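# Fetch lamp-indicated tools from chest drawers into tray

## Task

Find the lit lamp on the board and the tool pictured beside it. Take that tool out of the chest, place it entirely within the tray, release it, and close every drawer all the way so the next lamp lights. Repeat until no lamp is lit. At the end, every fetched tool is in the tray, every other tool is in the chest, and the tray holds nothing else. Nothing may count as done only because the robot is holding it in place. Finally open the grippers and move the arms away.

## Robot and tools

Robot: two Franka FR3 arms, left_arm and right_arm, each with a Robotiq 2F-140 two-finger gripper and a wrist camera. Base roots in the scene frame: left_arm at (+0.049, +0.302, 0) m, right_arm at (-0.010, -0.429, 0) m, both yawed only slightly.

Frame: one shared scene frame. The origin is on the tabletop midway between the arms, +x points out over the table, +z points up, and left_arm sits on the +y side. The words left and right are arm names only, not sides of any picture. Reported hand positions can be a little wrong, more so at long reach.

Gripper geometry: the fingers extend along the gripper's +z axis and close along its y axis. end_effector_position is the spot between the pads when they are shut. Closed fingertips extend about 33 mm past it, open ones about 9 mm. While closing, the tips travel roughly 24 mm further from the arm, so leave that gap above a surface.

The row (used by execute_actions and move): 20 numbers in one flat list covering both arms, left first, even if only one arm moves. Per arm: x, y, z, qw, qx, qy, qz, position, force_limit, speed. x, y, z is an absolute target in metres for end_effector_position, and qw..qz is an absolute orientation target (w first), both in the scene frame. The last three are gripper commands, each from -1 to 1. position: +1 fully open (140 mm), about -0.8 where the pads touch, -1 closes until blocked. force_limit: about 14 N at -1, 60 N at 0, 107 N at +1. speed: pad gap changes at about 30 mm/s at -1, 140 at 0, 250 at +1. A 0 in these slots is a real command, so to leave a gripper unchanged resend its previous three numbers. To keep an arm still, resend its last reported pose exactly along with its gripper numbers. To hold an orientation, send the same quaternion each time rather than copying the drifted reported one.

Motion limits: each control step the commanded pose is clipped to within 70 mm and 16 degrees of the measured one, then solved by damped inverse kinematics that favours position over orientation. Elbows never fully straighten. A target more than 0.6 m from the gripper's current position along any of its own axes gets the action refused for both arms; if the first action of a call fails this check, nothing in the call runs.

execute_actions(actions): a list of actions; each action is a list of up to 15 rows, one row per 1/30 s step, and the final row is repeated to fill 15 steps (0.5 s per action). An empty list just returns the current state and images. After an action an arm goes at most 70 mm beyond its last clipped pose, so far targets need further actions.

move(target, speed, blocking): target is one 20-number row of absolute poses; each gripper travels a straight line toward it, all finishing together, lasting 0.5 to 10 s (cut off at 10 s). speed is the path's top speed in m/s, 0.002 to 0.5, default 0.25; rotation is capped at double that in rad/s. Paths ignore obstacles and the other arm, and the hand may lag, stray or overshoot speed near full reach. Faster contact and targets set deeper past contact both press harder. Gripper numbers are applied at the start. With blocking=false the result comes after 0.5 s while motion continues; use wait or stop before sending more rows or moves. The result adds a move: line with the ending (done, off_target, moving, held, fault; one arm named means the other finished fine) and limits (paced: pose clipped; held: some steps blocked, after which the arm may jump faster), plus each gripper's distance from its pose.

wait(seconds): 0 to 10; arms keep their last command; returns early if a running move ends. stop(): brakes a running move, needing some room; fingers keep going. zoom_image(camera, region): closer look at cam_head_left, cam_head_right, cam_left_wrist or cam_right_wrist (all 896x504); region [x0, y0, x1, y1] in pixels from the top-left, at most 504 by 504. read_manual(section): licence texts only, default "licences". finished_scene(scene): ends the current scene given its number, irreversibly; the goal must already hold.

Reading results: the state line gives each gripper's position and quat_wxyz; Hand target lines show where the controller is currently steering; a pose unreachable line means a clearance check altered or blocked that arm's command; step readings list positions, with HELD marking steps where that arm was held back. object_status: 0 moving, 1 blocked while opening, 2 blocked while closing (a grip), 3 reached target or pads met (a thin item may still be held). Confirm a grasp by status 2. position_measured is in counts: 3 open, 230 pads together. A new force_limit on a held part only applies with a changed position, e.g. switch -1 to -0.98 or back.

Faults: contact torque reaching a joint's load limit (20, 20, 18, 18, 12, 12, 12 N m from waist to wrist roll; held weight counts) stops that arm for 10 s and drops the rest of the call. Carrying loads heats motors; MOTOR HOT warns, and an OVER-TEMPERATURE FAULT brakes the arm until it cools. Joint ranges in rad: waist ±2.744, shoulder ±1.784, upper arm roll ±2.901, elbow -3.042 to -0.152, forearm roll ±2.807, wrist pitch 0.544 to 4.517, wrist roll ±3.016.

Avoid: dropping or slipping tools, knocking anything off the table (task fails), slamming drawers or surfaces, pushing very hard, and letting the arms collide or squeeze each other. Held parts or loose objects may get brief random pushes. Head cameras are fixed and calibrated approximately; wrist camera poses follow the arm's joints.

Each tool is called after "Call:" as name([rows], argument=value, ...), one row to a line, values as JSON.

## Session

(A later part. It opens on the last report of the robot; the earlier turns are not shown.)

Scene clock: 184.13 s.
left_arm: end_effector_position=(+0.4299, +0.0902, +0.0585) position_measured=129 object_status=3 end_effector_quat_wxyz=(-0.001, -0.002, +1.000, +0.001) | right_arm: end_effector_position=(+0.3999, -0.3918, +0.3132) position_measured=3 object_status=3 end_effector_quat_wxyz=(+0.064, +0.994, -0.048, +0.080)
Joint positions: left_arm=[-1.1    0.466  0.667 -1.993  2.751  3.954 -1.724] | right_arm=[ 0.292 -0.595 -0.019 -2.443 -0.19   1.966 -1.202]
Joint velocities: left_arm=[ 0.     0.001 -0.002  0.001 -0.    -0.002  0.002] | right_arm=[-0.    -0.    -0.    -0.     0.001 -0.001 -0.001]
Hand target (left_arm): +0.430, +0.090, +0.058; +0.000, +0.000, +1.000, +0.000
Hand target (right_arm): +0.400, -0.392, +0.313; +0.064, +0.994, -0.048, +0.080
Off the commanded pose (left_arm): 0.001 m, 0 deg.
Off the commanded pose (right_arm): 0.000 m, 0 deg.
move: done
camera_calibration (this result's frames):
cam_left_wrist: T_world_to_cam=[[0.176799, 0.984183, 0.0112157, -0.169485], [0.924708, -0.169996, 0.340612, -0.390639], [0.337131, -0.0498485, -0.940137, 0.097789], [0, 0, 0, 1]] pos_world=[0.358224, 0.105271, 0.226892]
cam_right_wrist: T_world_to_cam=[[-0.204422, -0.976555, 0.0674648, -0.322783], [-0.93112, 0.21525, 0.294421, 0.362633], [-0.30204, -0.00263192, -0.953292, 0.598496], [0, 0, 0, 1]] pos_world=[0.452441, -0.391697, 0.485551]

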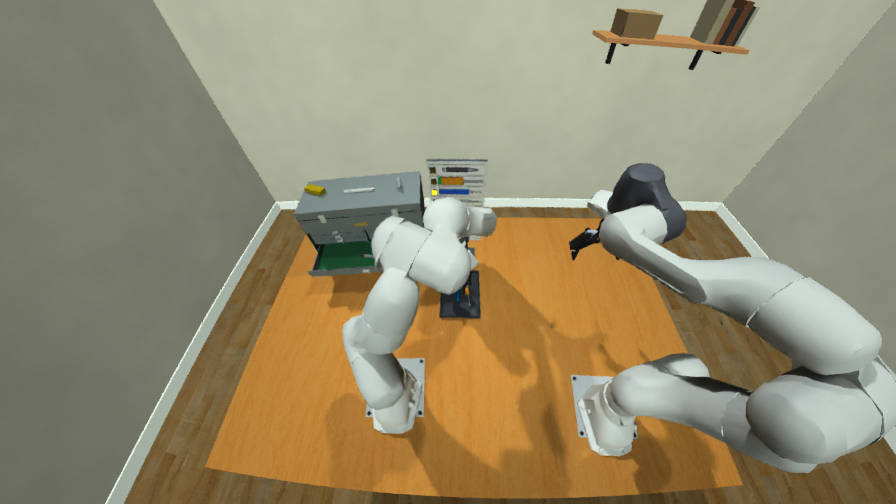

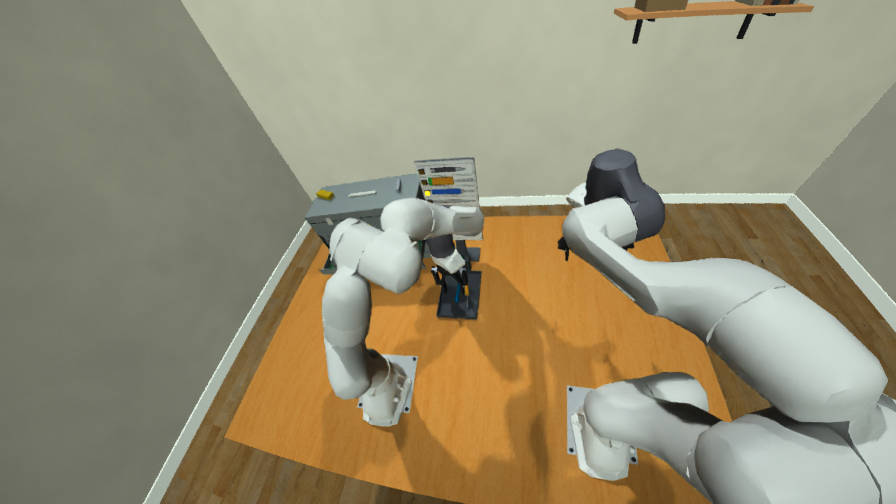

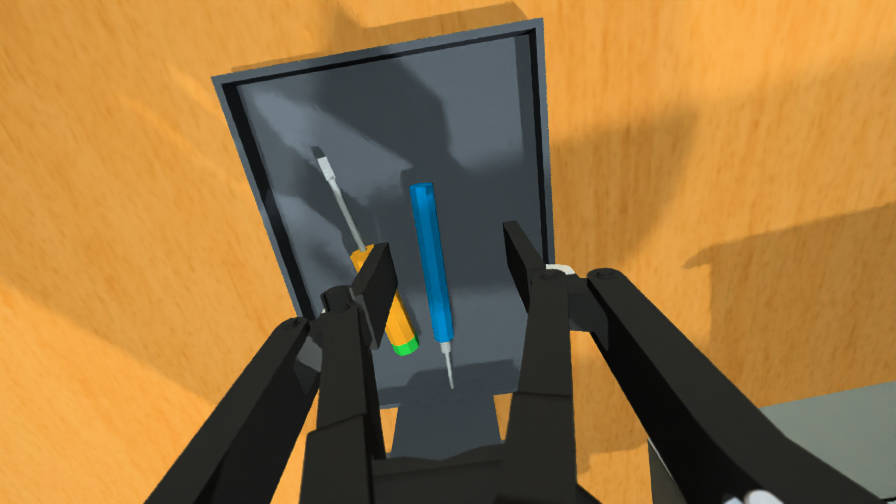

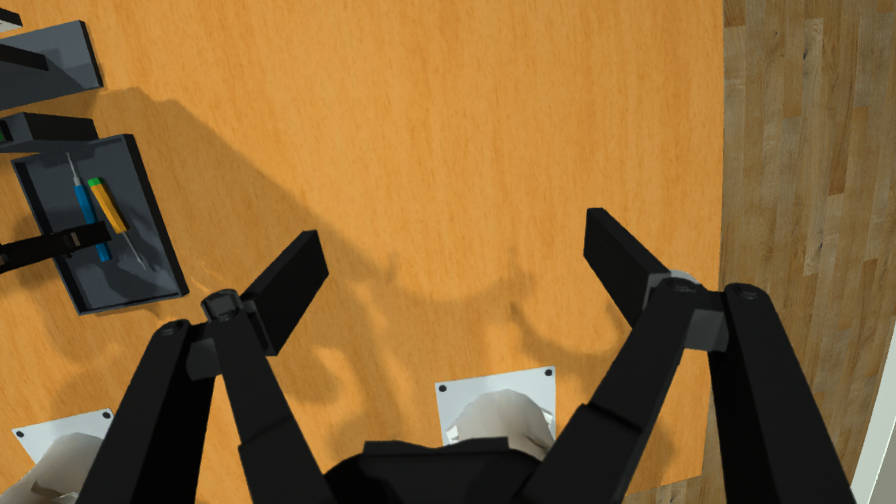

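Now close the drawer by pushing with closed fingers.

Call:
move(target=[0.43,0.09,0.25,0,0,1,0,-1,0.5,0,0.3999,-0.3918,0.3132,0.064,0.994,-0.048,0.080,1,0,0])

Call:
move(target=[0.40,0.5,0.25,0.07,0.783,-0.079,0.613,-1,0.5,0,0.3999,-0.3918,0.3132,0.064,0.994,-0.048,0.080,1,0,0])

Call:
move(target=[0.40,0.5,0.115,0.07,0.783,-0.079,0.613,-1,0.5,0,0.3999,-0.3918,0.3132,0.064,0.994,-0.048,0.080,1,0,0], speed=0.15)

Call:
move(target=[0.602,0.5,0.112,0.07,0.783,-0.079,0.613,-1,0.5,0,0.3999,-0.3918,0.3132,0.064,0.994,-0.048,0.080,1,0,0], speed=0.1)

Scene clock: 185.77 s.
left_arm: end_effector_position=(+0.4301, +0.0901, +0.2481) position_measured=234 object_status=3 end_effector_quat_wxyz=(-0.001, +0.001, +1.000, -0.004) | right_arm: end_effector_position=(+0.3999, -0.3918, +0.3132) position_measured=3 object_status=3 end_effector_quat_wxyz=(+0.064, +0.994, -0.048, +0.080)
Joint positions: left_arm=[-1.505  0.338  1.157 -1.785  2.805  4.375 -1.76 ] | right_arm=[ 0.292 -0.595 -0.019 -2.443 -0.19   1.966 -1.202]
Joint velocities: left_arm=[-0.001  0.001  0.002 -0.    -0.     0.011 -0.001] | right_arm=[-0.    -0.001  0.001  0.001  0.     0.001 -0.001]
Hand target (left_arm): +0.429, +0.092, +0.248; -0.002, -0.001, +1.000, -0.001
Hand target (right_arm): +0.400, -0.392, +0.313; +0.064, +0.994, -0.048, +0.080
Off the commanded pose (left_arm): 0.002 m, 0 deg.
Off the commanded pose (right_arm): 0.000 m, 0 deg.
joint sent to its limit (left arm) — the command would take joint 5 (forearm roll) past its upper limit, so that joint was sent only as far as its limit.
move: done
camera_calibration (this result's frames):
cam_left_wrist: T_world_to_cam=[[0.184526, 0.982827, 0.00101111, -0.172158], [0.923455, -0.17373, 0.342124, -0.454958], [0.336424, -0.0621969, -0.939654, 0.277266], [0, 0, 0, 1]] pos_world=[0.358621, 0.107406, 0.41636]
cam_right_wrist: T_world_to_cam=[[-0.204422, -0.976555, 0.0674649, -0.322783], [-0.931119, 0.215251, 0.294421, 0.362633], [-0.30204, -0.0026318, -0.953292, 0.598496], [0, 0, 0, 1]] pos_world=[0.452441, -0.391697, 0.485551]

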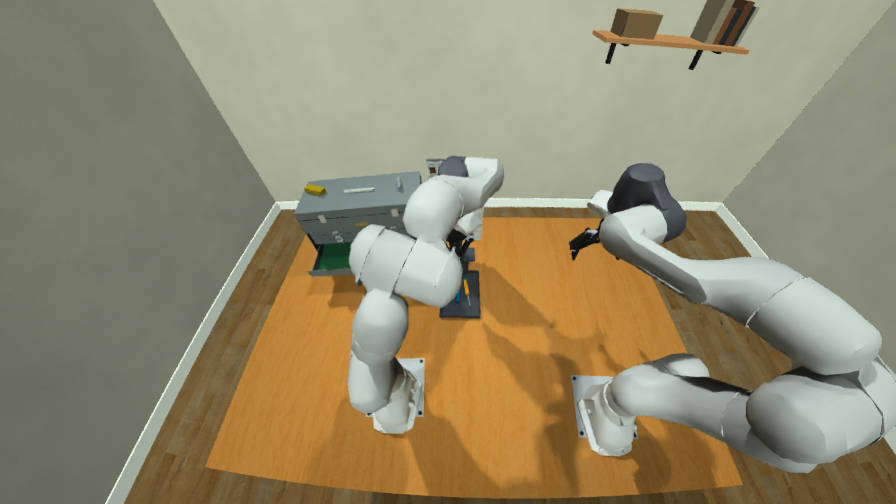

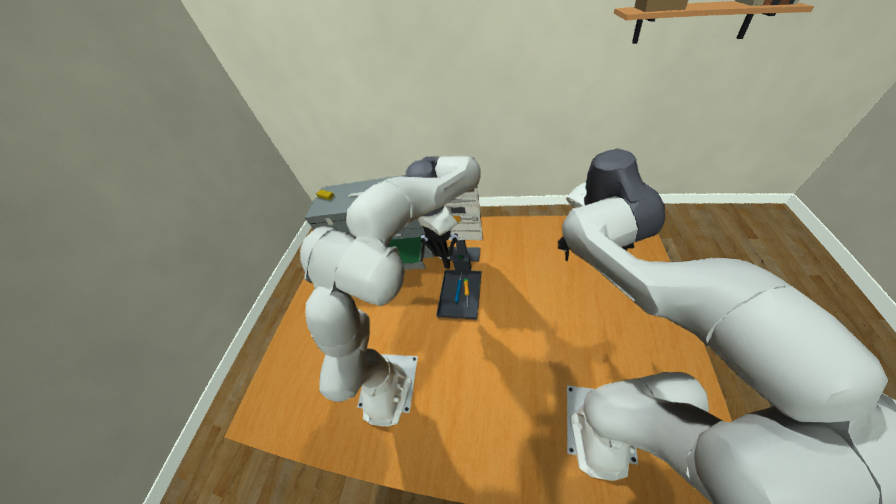

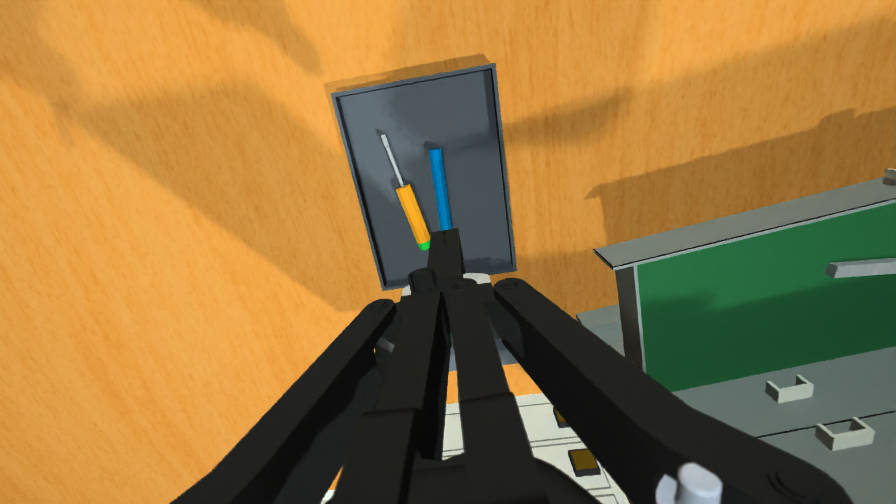

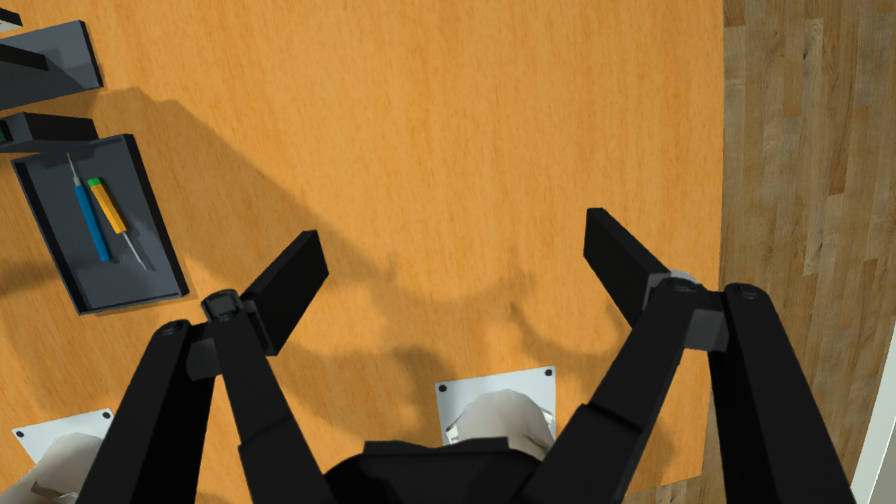

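Scene clock: 192.23 s.
left_arm: end_effector_position=(+0.4111, +0.4909, +0.2542) position_measured=234 object_status=3 end_effector_quat_wxyz=(+0.079, +0.768, -0.089, +0.629) | right_arm: end_effector_position=(+0.3999, -0.3918, +0.3132) position_measured=3 object_status=3 end_effector_quat_wxyz=(+0.064, +0.994, -0.048, +0.080)
Joint positions: left_arm=[-0.519 -0.856  1.985 -2.706  2.171  3.829 -1.991] | right_arm=[ 0.292 -0.595 -0.019 -2.443 -0.19   1.966 -1.202]
Joint velocities: left_arm=[ 0.001  0.002 -0.001 -0.002 -0.012 -0.009 -0.001] | right_arm=[ 0.    -0.001  0.    -0.001 -0.     0.     0.   ]
Hand target (left_arm): +0.411, +0.493, +0.253; +0.079, +0.770, -0.083, +0.628
Hand target (right_arm): +0.400, -0.392, +0.313; +0.064, +0.994, -0.048, +0.080
Off the commanded pose (left_arm): 0.015 m, 3 deg.
Off the commanded pose (right_arm): 0.000 m, 0 deg.
move: off_target (left_arm)
camera_calibration (this result's frames):
cam_left_wrist: T_world_to_cam=[[-0.275334, -0.946708, -0.167141, 0.616361], [-0.463342, 0.283017, -0.839771, 0.276553], [0.842322, -0.153774, -0.516573, 0.0437502], [0, 0, 0, 1]] pos_world=[0.260992, 0.511972, 0.357861]
cam_right_wrist: T_world_to_cam=[[-0.204422, -0.976555, 0.0674648, -0.322783], [-0.93112, 0.21525, 0.294421, 0.362633], [-0.30204, -0.00263187, -0.953292, 0.598496], [0, 0, 0, 1]] pos_world=[0.452441, -0.391697, 0.485551]

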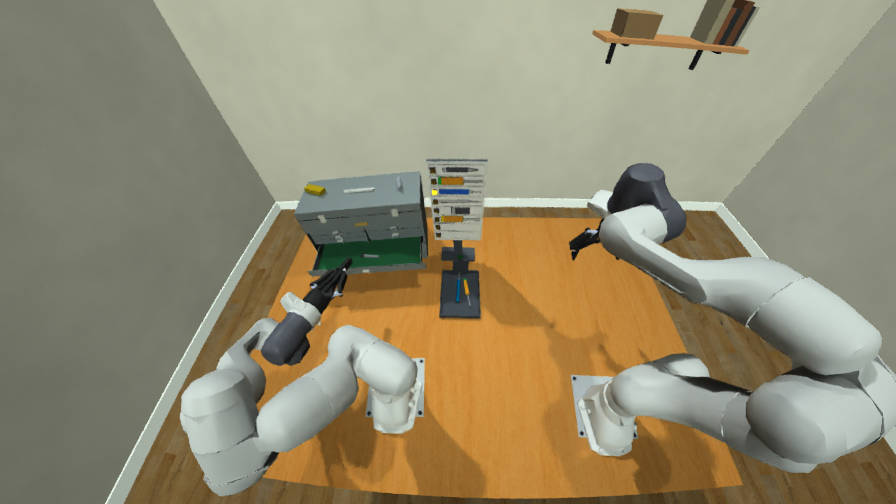

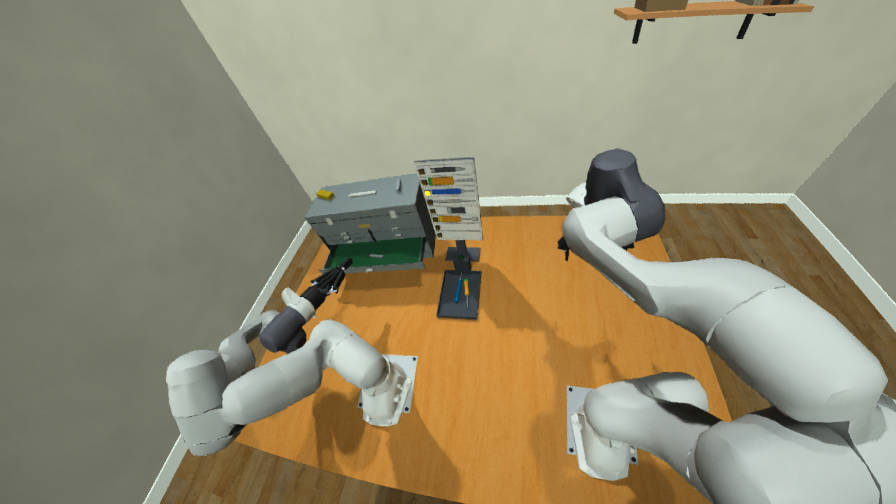

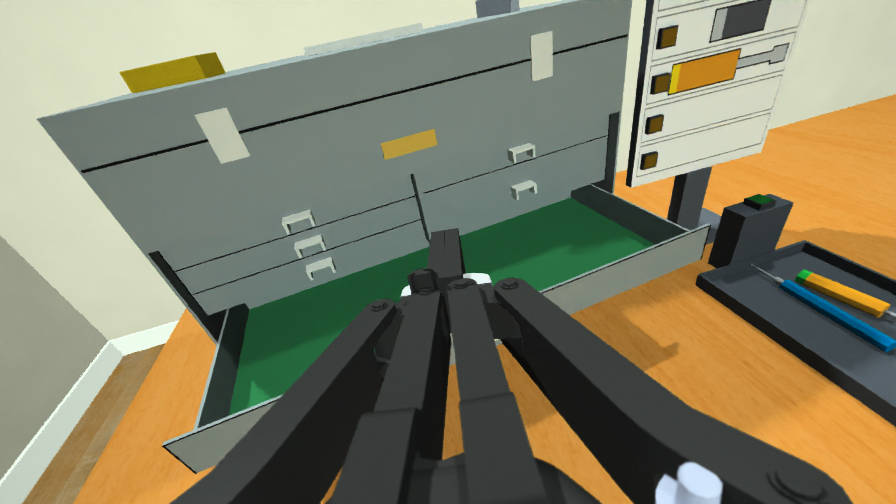

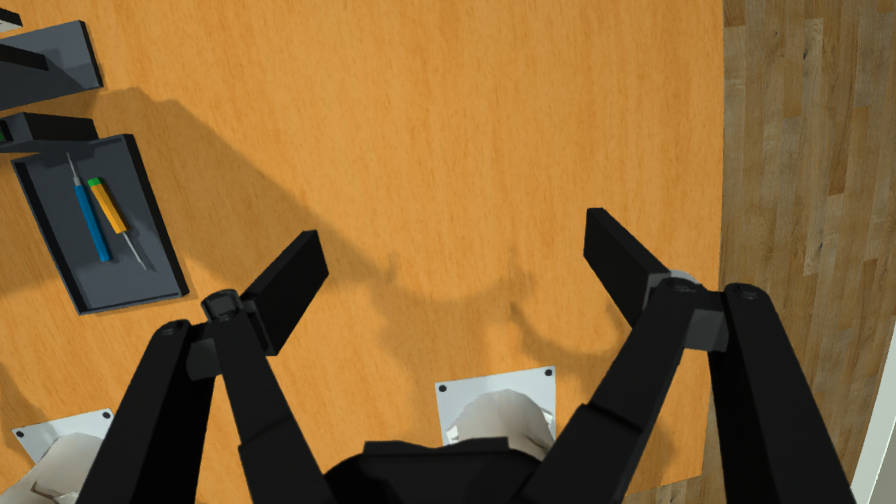

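Scene clock: 193.73 s.
left_arm: end_effector_position=(+0.4026, +0.4990, +0.1176) position_measured=234 object_status=3 end_effector_quat_wxyz=(+0.074, +0.782, -0.073, +0.615) | right_arm: end_effector_position=(+0.3999, -0.3918, +0.3132) position_measured=3 object_status=3 end_effector_quat_wxyz=(+0.064, +0.994, -0.048, +0.080)
Joint positions: left_arm=[-0.668 -1.194  2.359 -2.555  2.377  3.663 -1.841] | right_arm=[ 0.292 -0.595 -0.019 -2.443 -0.19   1.966 -1.202]
Joint velocities: left_arm=[ 0.001 -0.004 -0.     0.001  0.013 -0.01   0.009] | right_arm=[ 0. -0.  0. -0.  0. -0.  0.]
Hand target (left_arm): +0.402, +0.499, +0.115; +0.070, +0.783, -0.078, +0.614
Hand target (right_arm): +0.400, -0.392, +0.313; +0.064, +0.994, -0.048, +0.080
Off the commanded pose (left_arm): 0.004 m, 1 deg.
Off the commanded pose (right_arm): 0.000 m, 0 deg.
move: off_target (left_arm)
camera_calibration (this result's frames):
cam_left_wrist: T_world_to_cam=[[-0.253064, -0.955968, -0.148608, 0.592381], [-0.50449, 0.261467, -0.822876, 0.180912], [0.825499, -0.133268, -0.548444, -0.0181277], [0, 0, 0, 1]] pos_world=[0.256143, 0.516579, 0.226959]
cam_right_wrist: T_world_to_cam=[[-0.204422, -0.976555, 0.0674648, -0.322783], [-0.93112, 0.21525, 0.294421, 0.362633], [-0.30204, -0.00263192, -0.953292, 0.598496], [0, 0, 0, 1]] pos_world=[0.452441, -0.391697, 0.485551]

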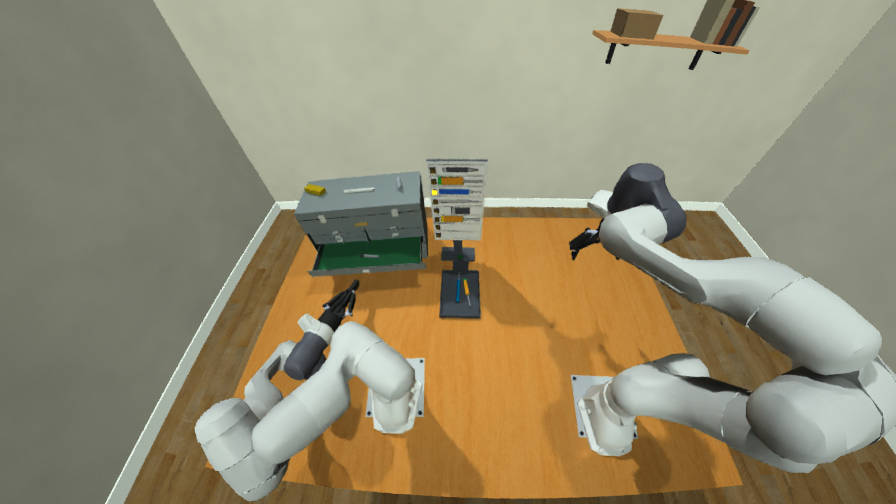

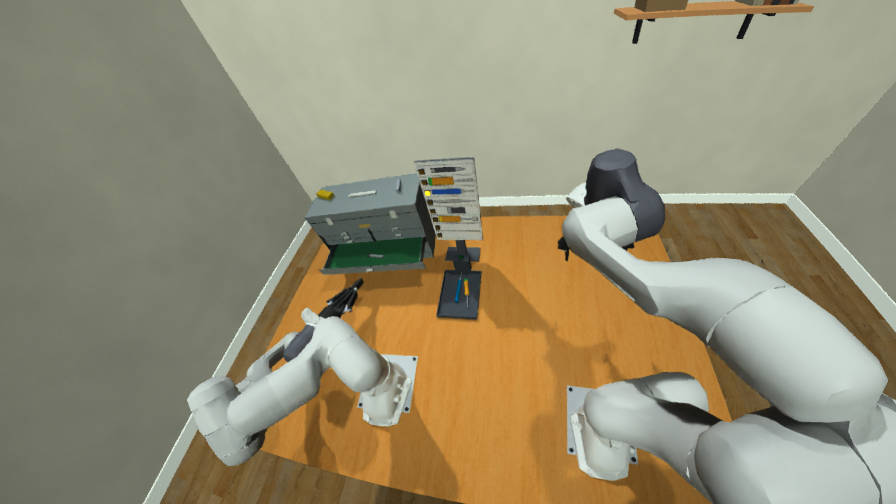

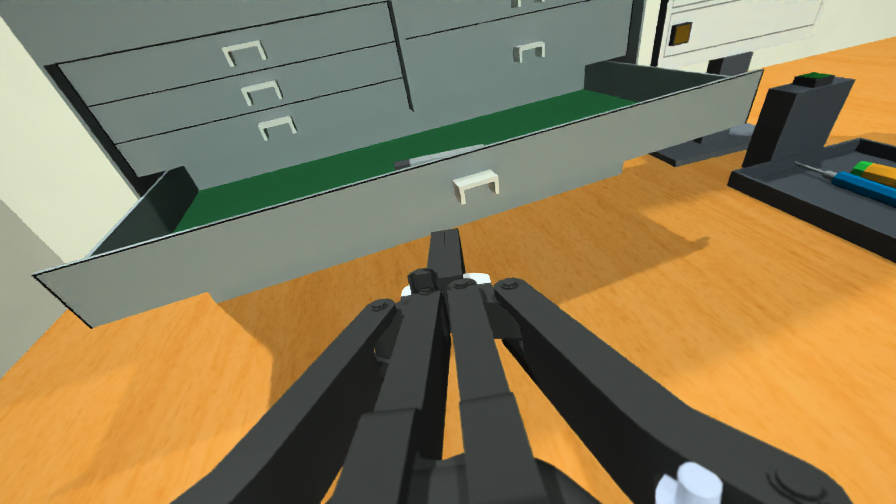

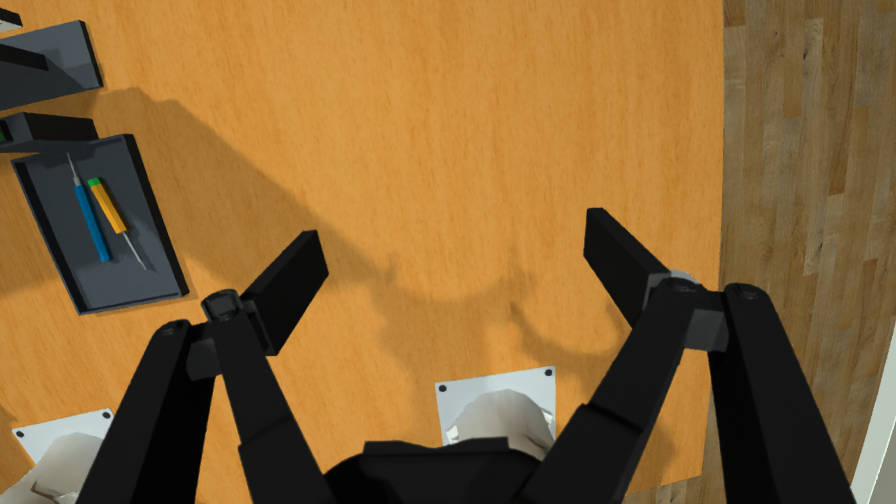

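Scene clock: 196.07 s.
left_arm: end_effector_position=(+0.5965, +0.5003, +0.1190) position_measured=234 object_status=3 end_effector_quat_wxyz=(+0.067, +0.778, -0.079, +0.620) | right_arm: end_effector_position=(+0.3999, -0.3918, +0.3132) position_measured=3 object_status=3 end_effector_quat_wxyz=(+0.064, +0.994, -0.048, +0.080)
Joint positions: left_arm=[-0.964 -1.699  2.107 -2.33   2.307  3.203 -1.831] | right_arm=[ 0.292 -0.595 -0.019 -2.443 -0.19   1.966 -1.202]
Joint velocities: left_arm=[ 0.001 -0.003 -0.002 -0.    -0.    -0.003 -0.001] | right_arm=[ 0.     0.001 -0.001 -0.    -0.001  0.    -0.001]
Hand target (left_arm): +0.601, +0.496, +0.112; +0.071, +0.784, -0.079, +0.612
Hand target (right_arm): +0.400, -0.392, +0.313; +0.064, +0.994, -0.048, +0.080
Off the commanded pose (left_arm): 0.009 m, 1 deg.
Off the commanded pose (right_arm): 0.000 m, 0 deg.
move: off_target (left_arm)
camera_calibration (this result's frames):
cam_left_wrist: T_world_to_cam=[[-0.252239, -0.952847, -0.168694, 0.643276], [-0.492329, 0.27645, -0.825341, 0.265086], [0.833059, -0.12513, -0.538845, -0.186987], [0, 0, 0, 1]] pos_world=[0.44854, 0.516263, 0.226546]
cam_right_wrist: T_world_to_cam=[[-0.204422, -0.976555, 0.0674648, -0.322783], [-0.93112, 0.215251, 0.294421, 0.362633], [-0.30204, -0.00263185, -0.953292, 0.598496], [0, 0, 0, 1]] pos_world=[0.452441, -0.391697, 0.485551]

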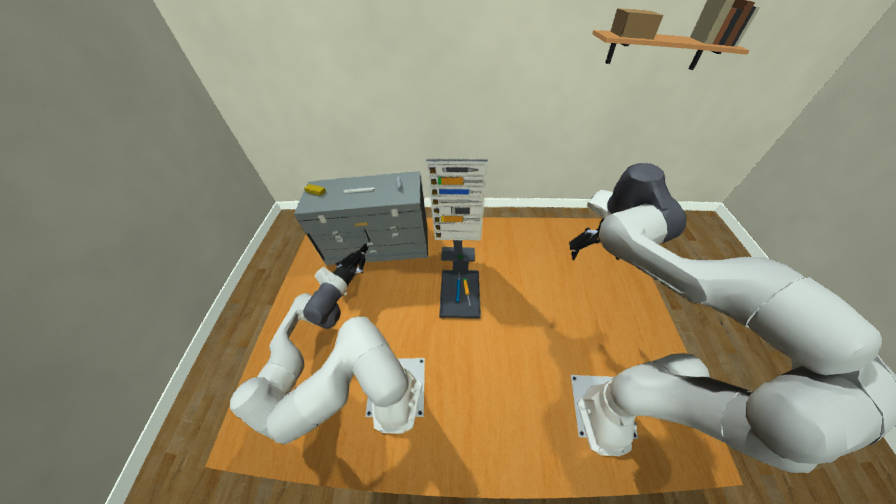

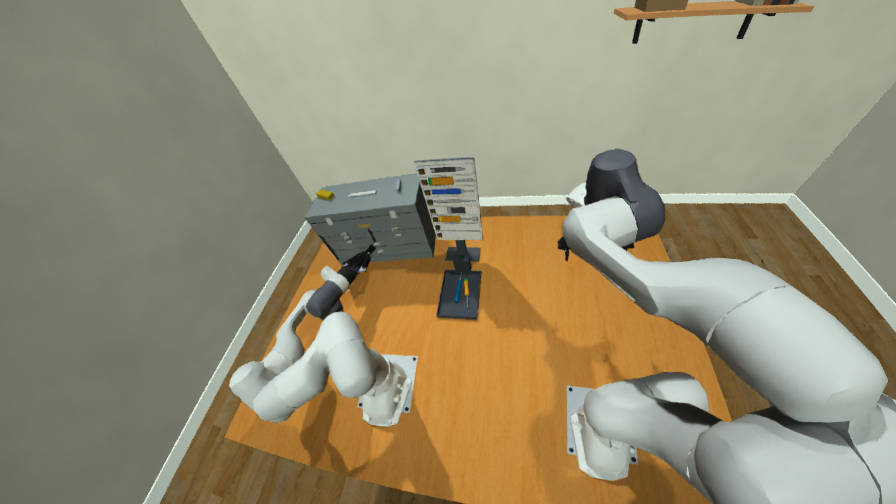

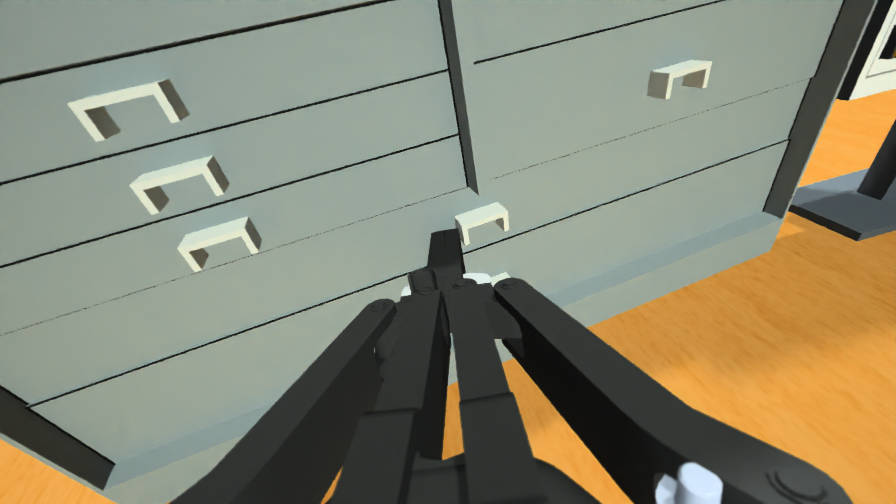

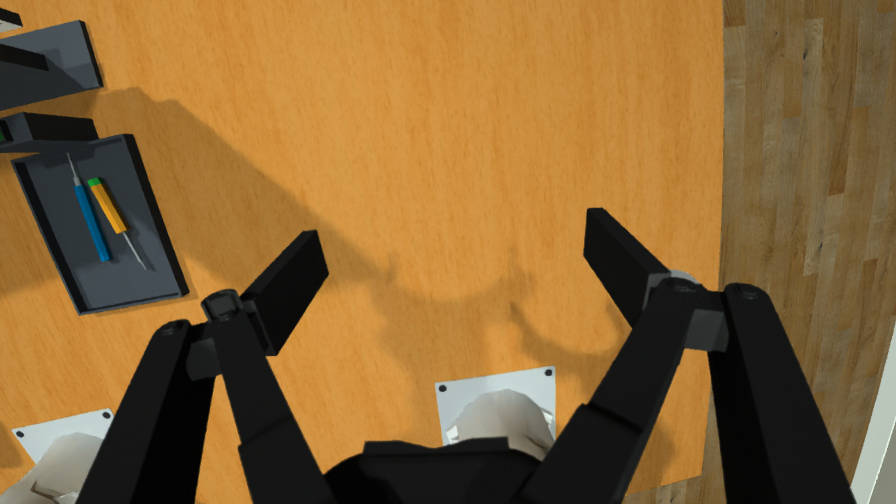

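Call:
move(target=[0.45,0.5,0.2,0.07,0.783,-0.079,0.613,-1,0.5,0,0.3999,-0.3918,0.3132,0.064,0.994,-0.048,0.080,1,0,0])

Call:
zoom_image(camera="cam_head_left", region=[420,150,500,250])

Scene clock: 197.77 s.
left_arm: end_effector_position=(+0.4493, +0.5050, +0.1982) position_measured=234 object_status=3 end_effector_quat_wxyz=(+0.064, +0.783, -0.083, +0.612) | right_arm: end_effector_position=(+0.3999, -0.3918, +0.3132) position_measured=3 object_status=3 end_effector_quat_wxyz=(+0.064, +0.994, -0.048, +0.080)
Joint positions: left_arm=[-0.648 -1.087  2.081 -2.634  2.204  3.596 -1.922] | right_arm=[ 0.292 -0.595 -0.019 -2.443 -0.19   1.966 -1.202]
Joint velocities: left_arm=[-0.002  0.002 -0.001 -0.001 -0.003  0.013 -0.01 ] | right_arm=[ 0.001  0.     0.    -0.001 -0.     0.    -0.001]
Hand target (left_arm): +0.450, +0.503, +0.200; +0.070, +0.783, -0.079, +0.613
Hand target (right_arm): +0.400, -0.392, +0.313; +0.064, +0.994, -0.048, +0.080
Off the commanded pose (left_arm): 0.005 m, 1 deg.
Off the commanded pose (right_arm): 0.000 m, 0 deg.
move: off_target (left_arm)
camera_calibration (this result's frames):
cam_left_wrist: T_world_to_cam=[[-0.257232, -0.950392, -0.174891, 0.626217], [-0.506106, 0.28667, -0.813436, 0.255368], [0.823219, -0.120728, -0.554739, -0.0157462], [0, 0, 0, 1]] pos_world=[0.303289, 0.520044, 0.30851]
cam_right_wrist: T_world_to_cam=[[-0.204422, -0.976555, 0.0674648, -0.322783], [-0.93112, 0.215251, 0.294421, 0.362633], [-0.30204, -0.00263183, -0.953292, 0.598496], [0, 0, 0, 1]] pos_world=[0.452441, -0.391697, 0.485551]

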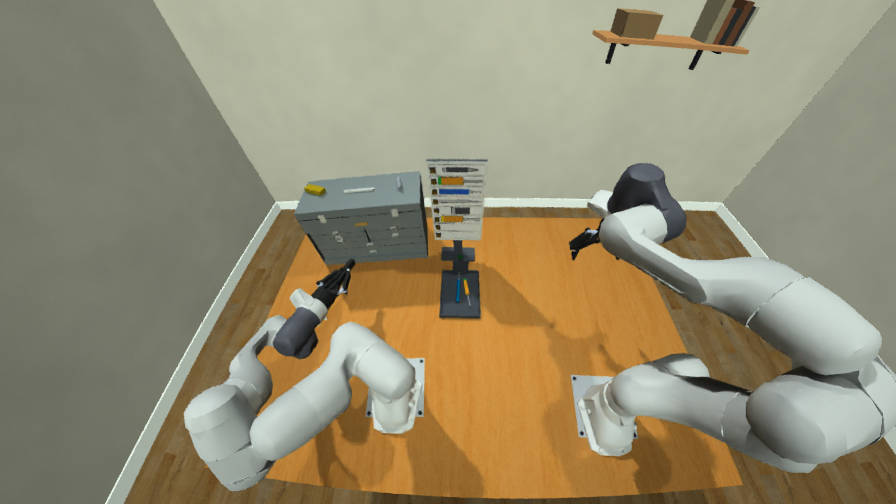

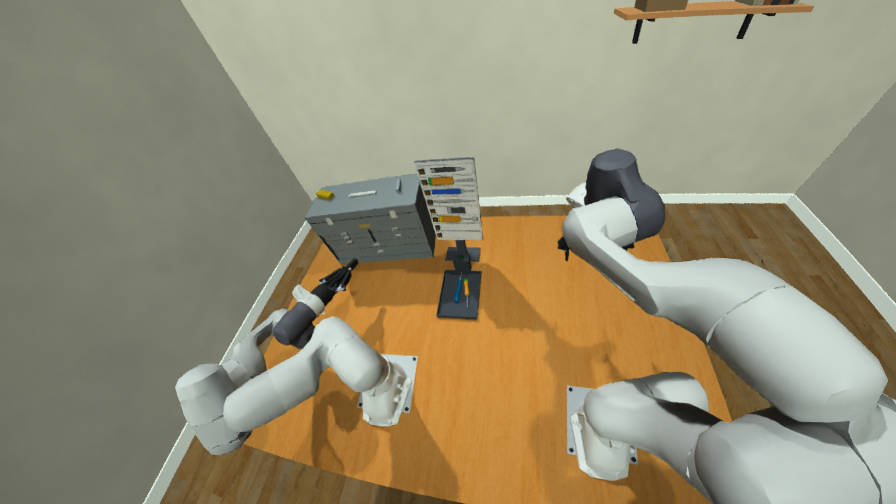

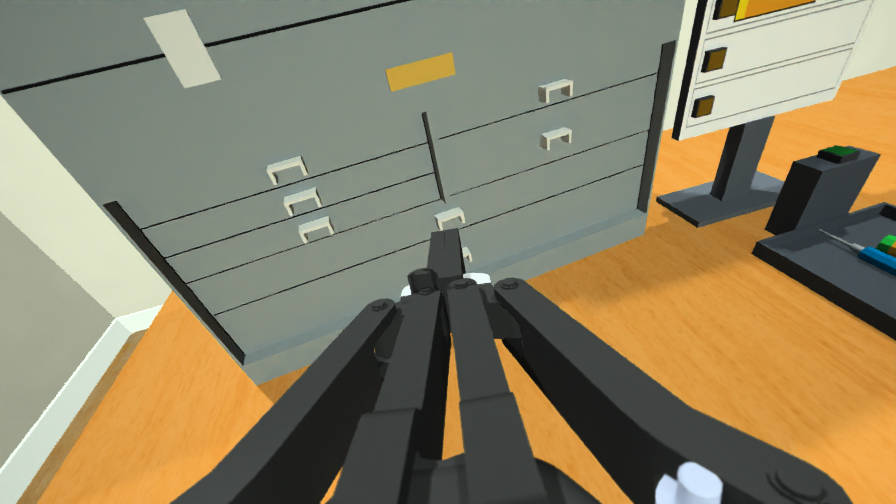

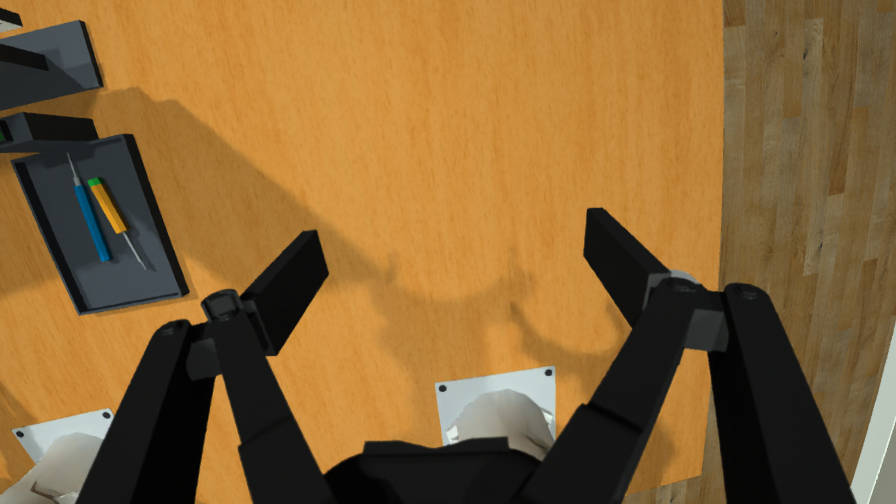

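Region (420, 150, 500, 250) of cam_head_left's 896x504 image, scaled by 5.040, with more detail than that image has; it fills the left 403 columns of this view, and the rest is white.

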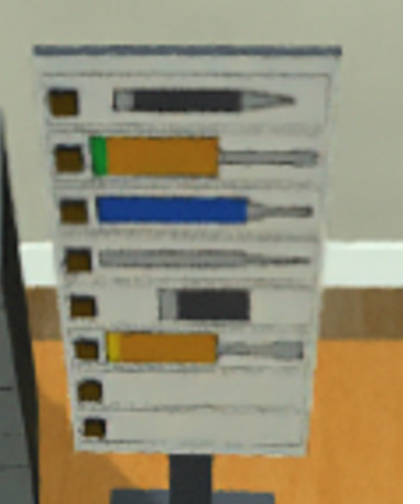

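No lamp lit.

Call:
finished_scene(scene=1)

The scene is finished: the task was done.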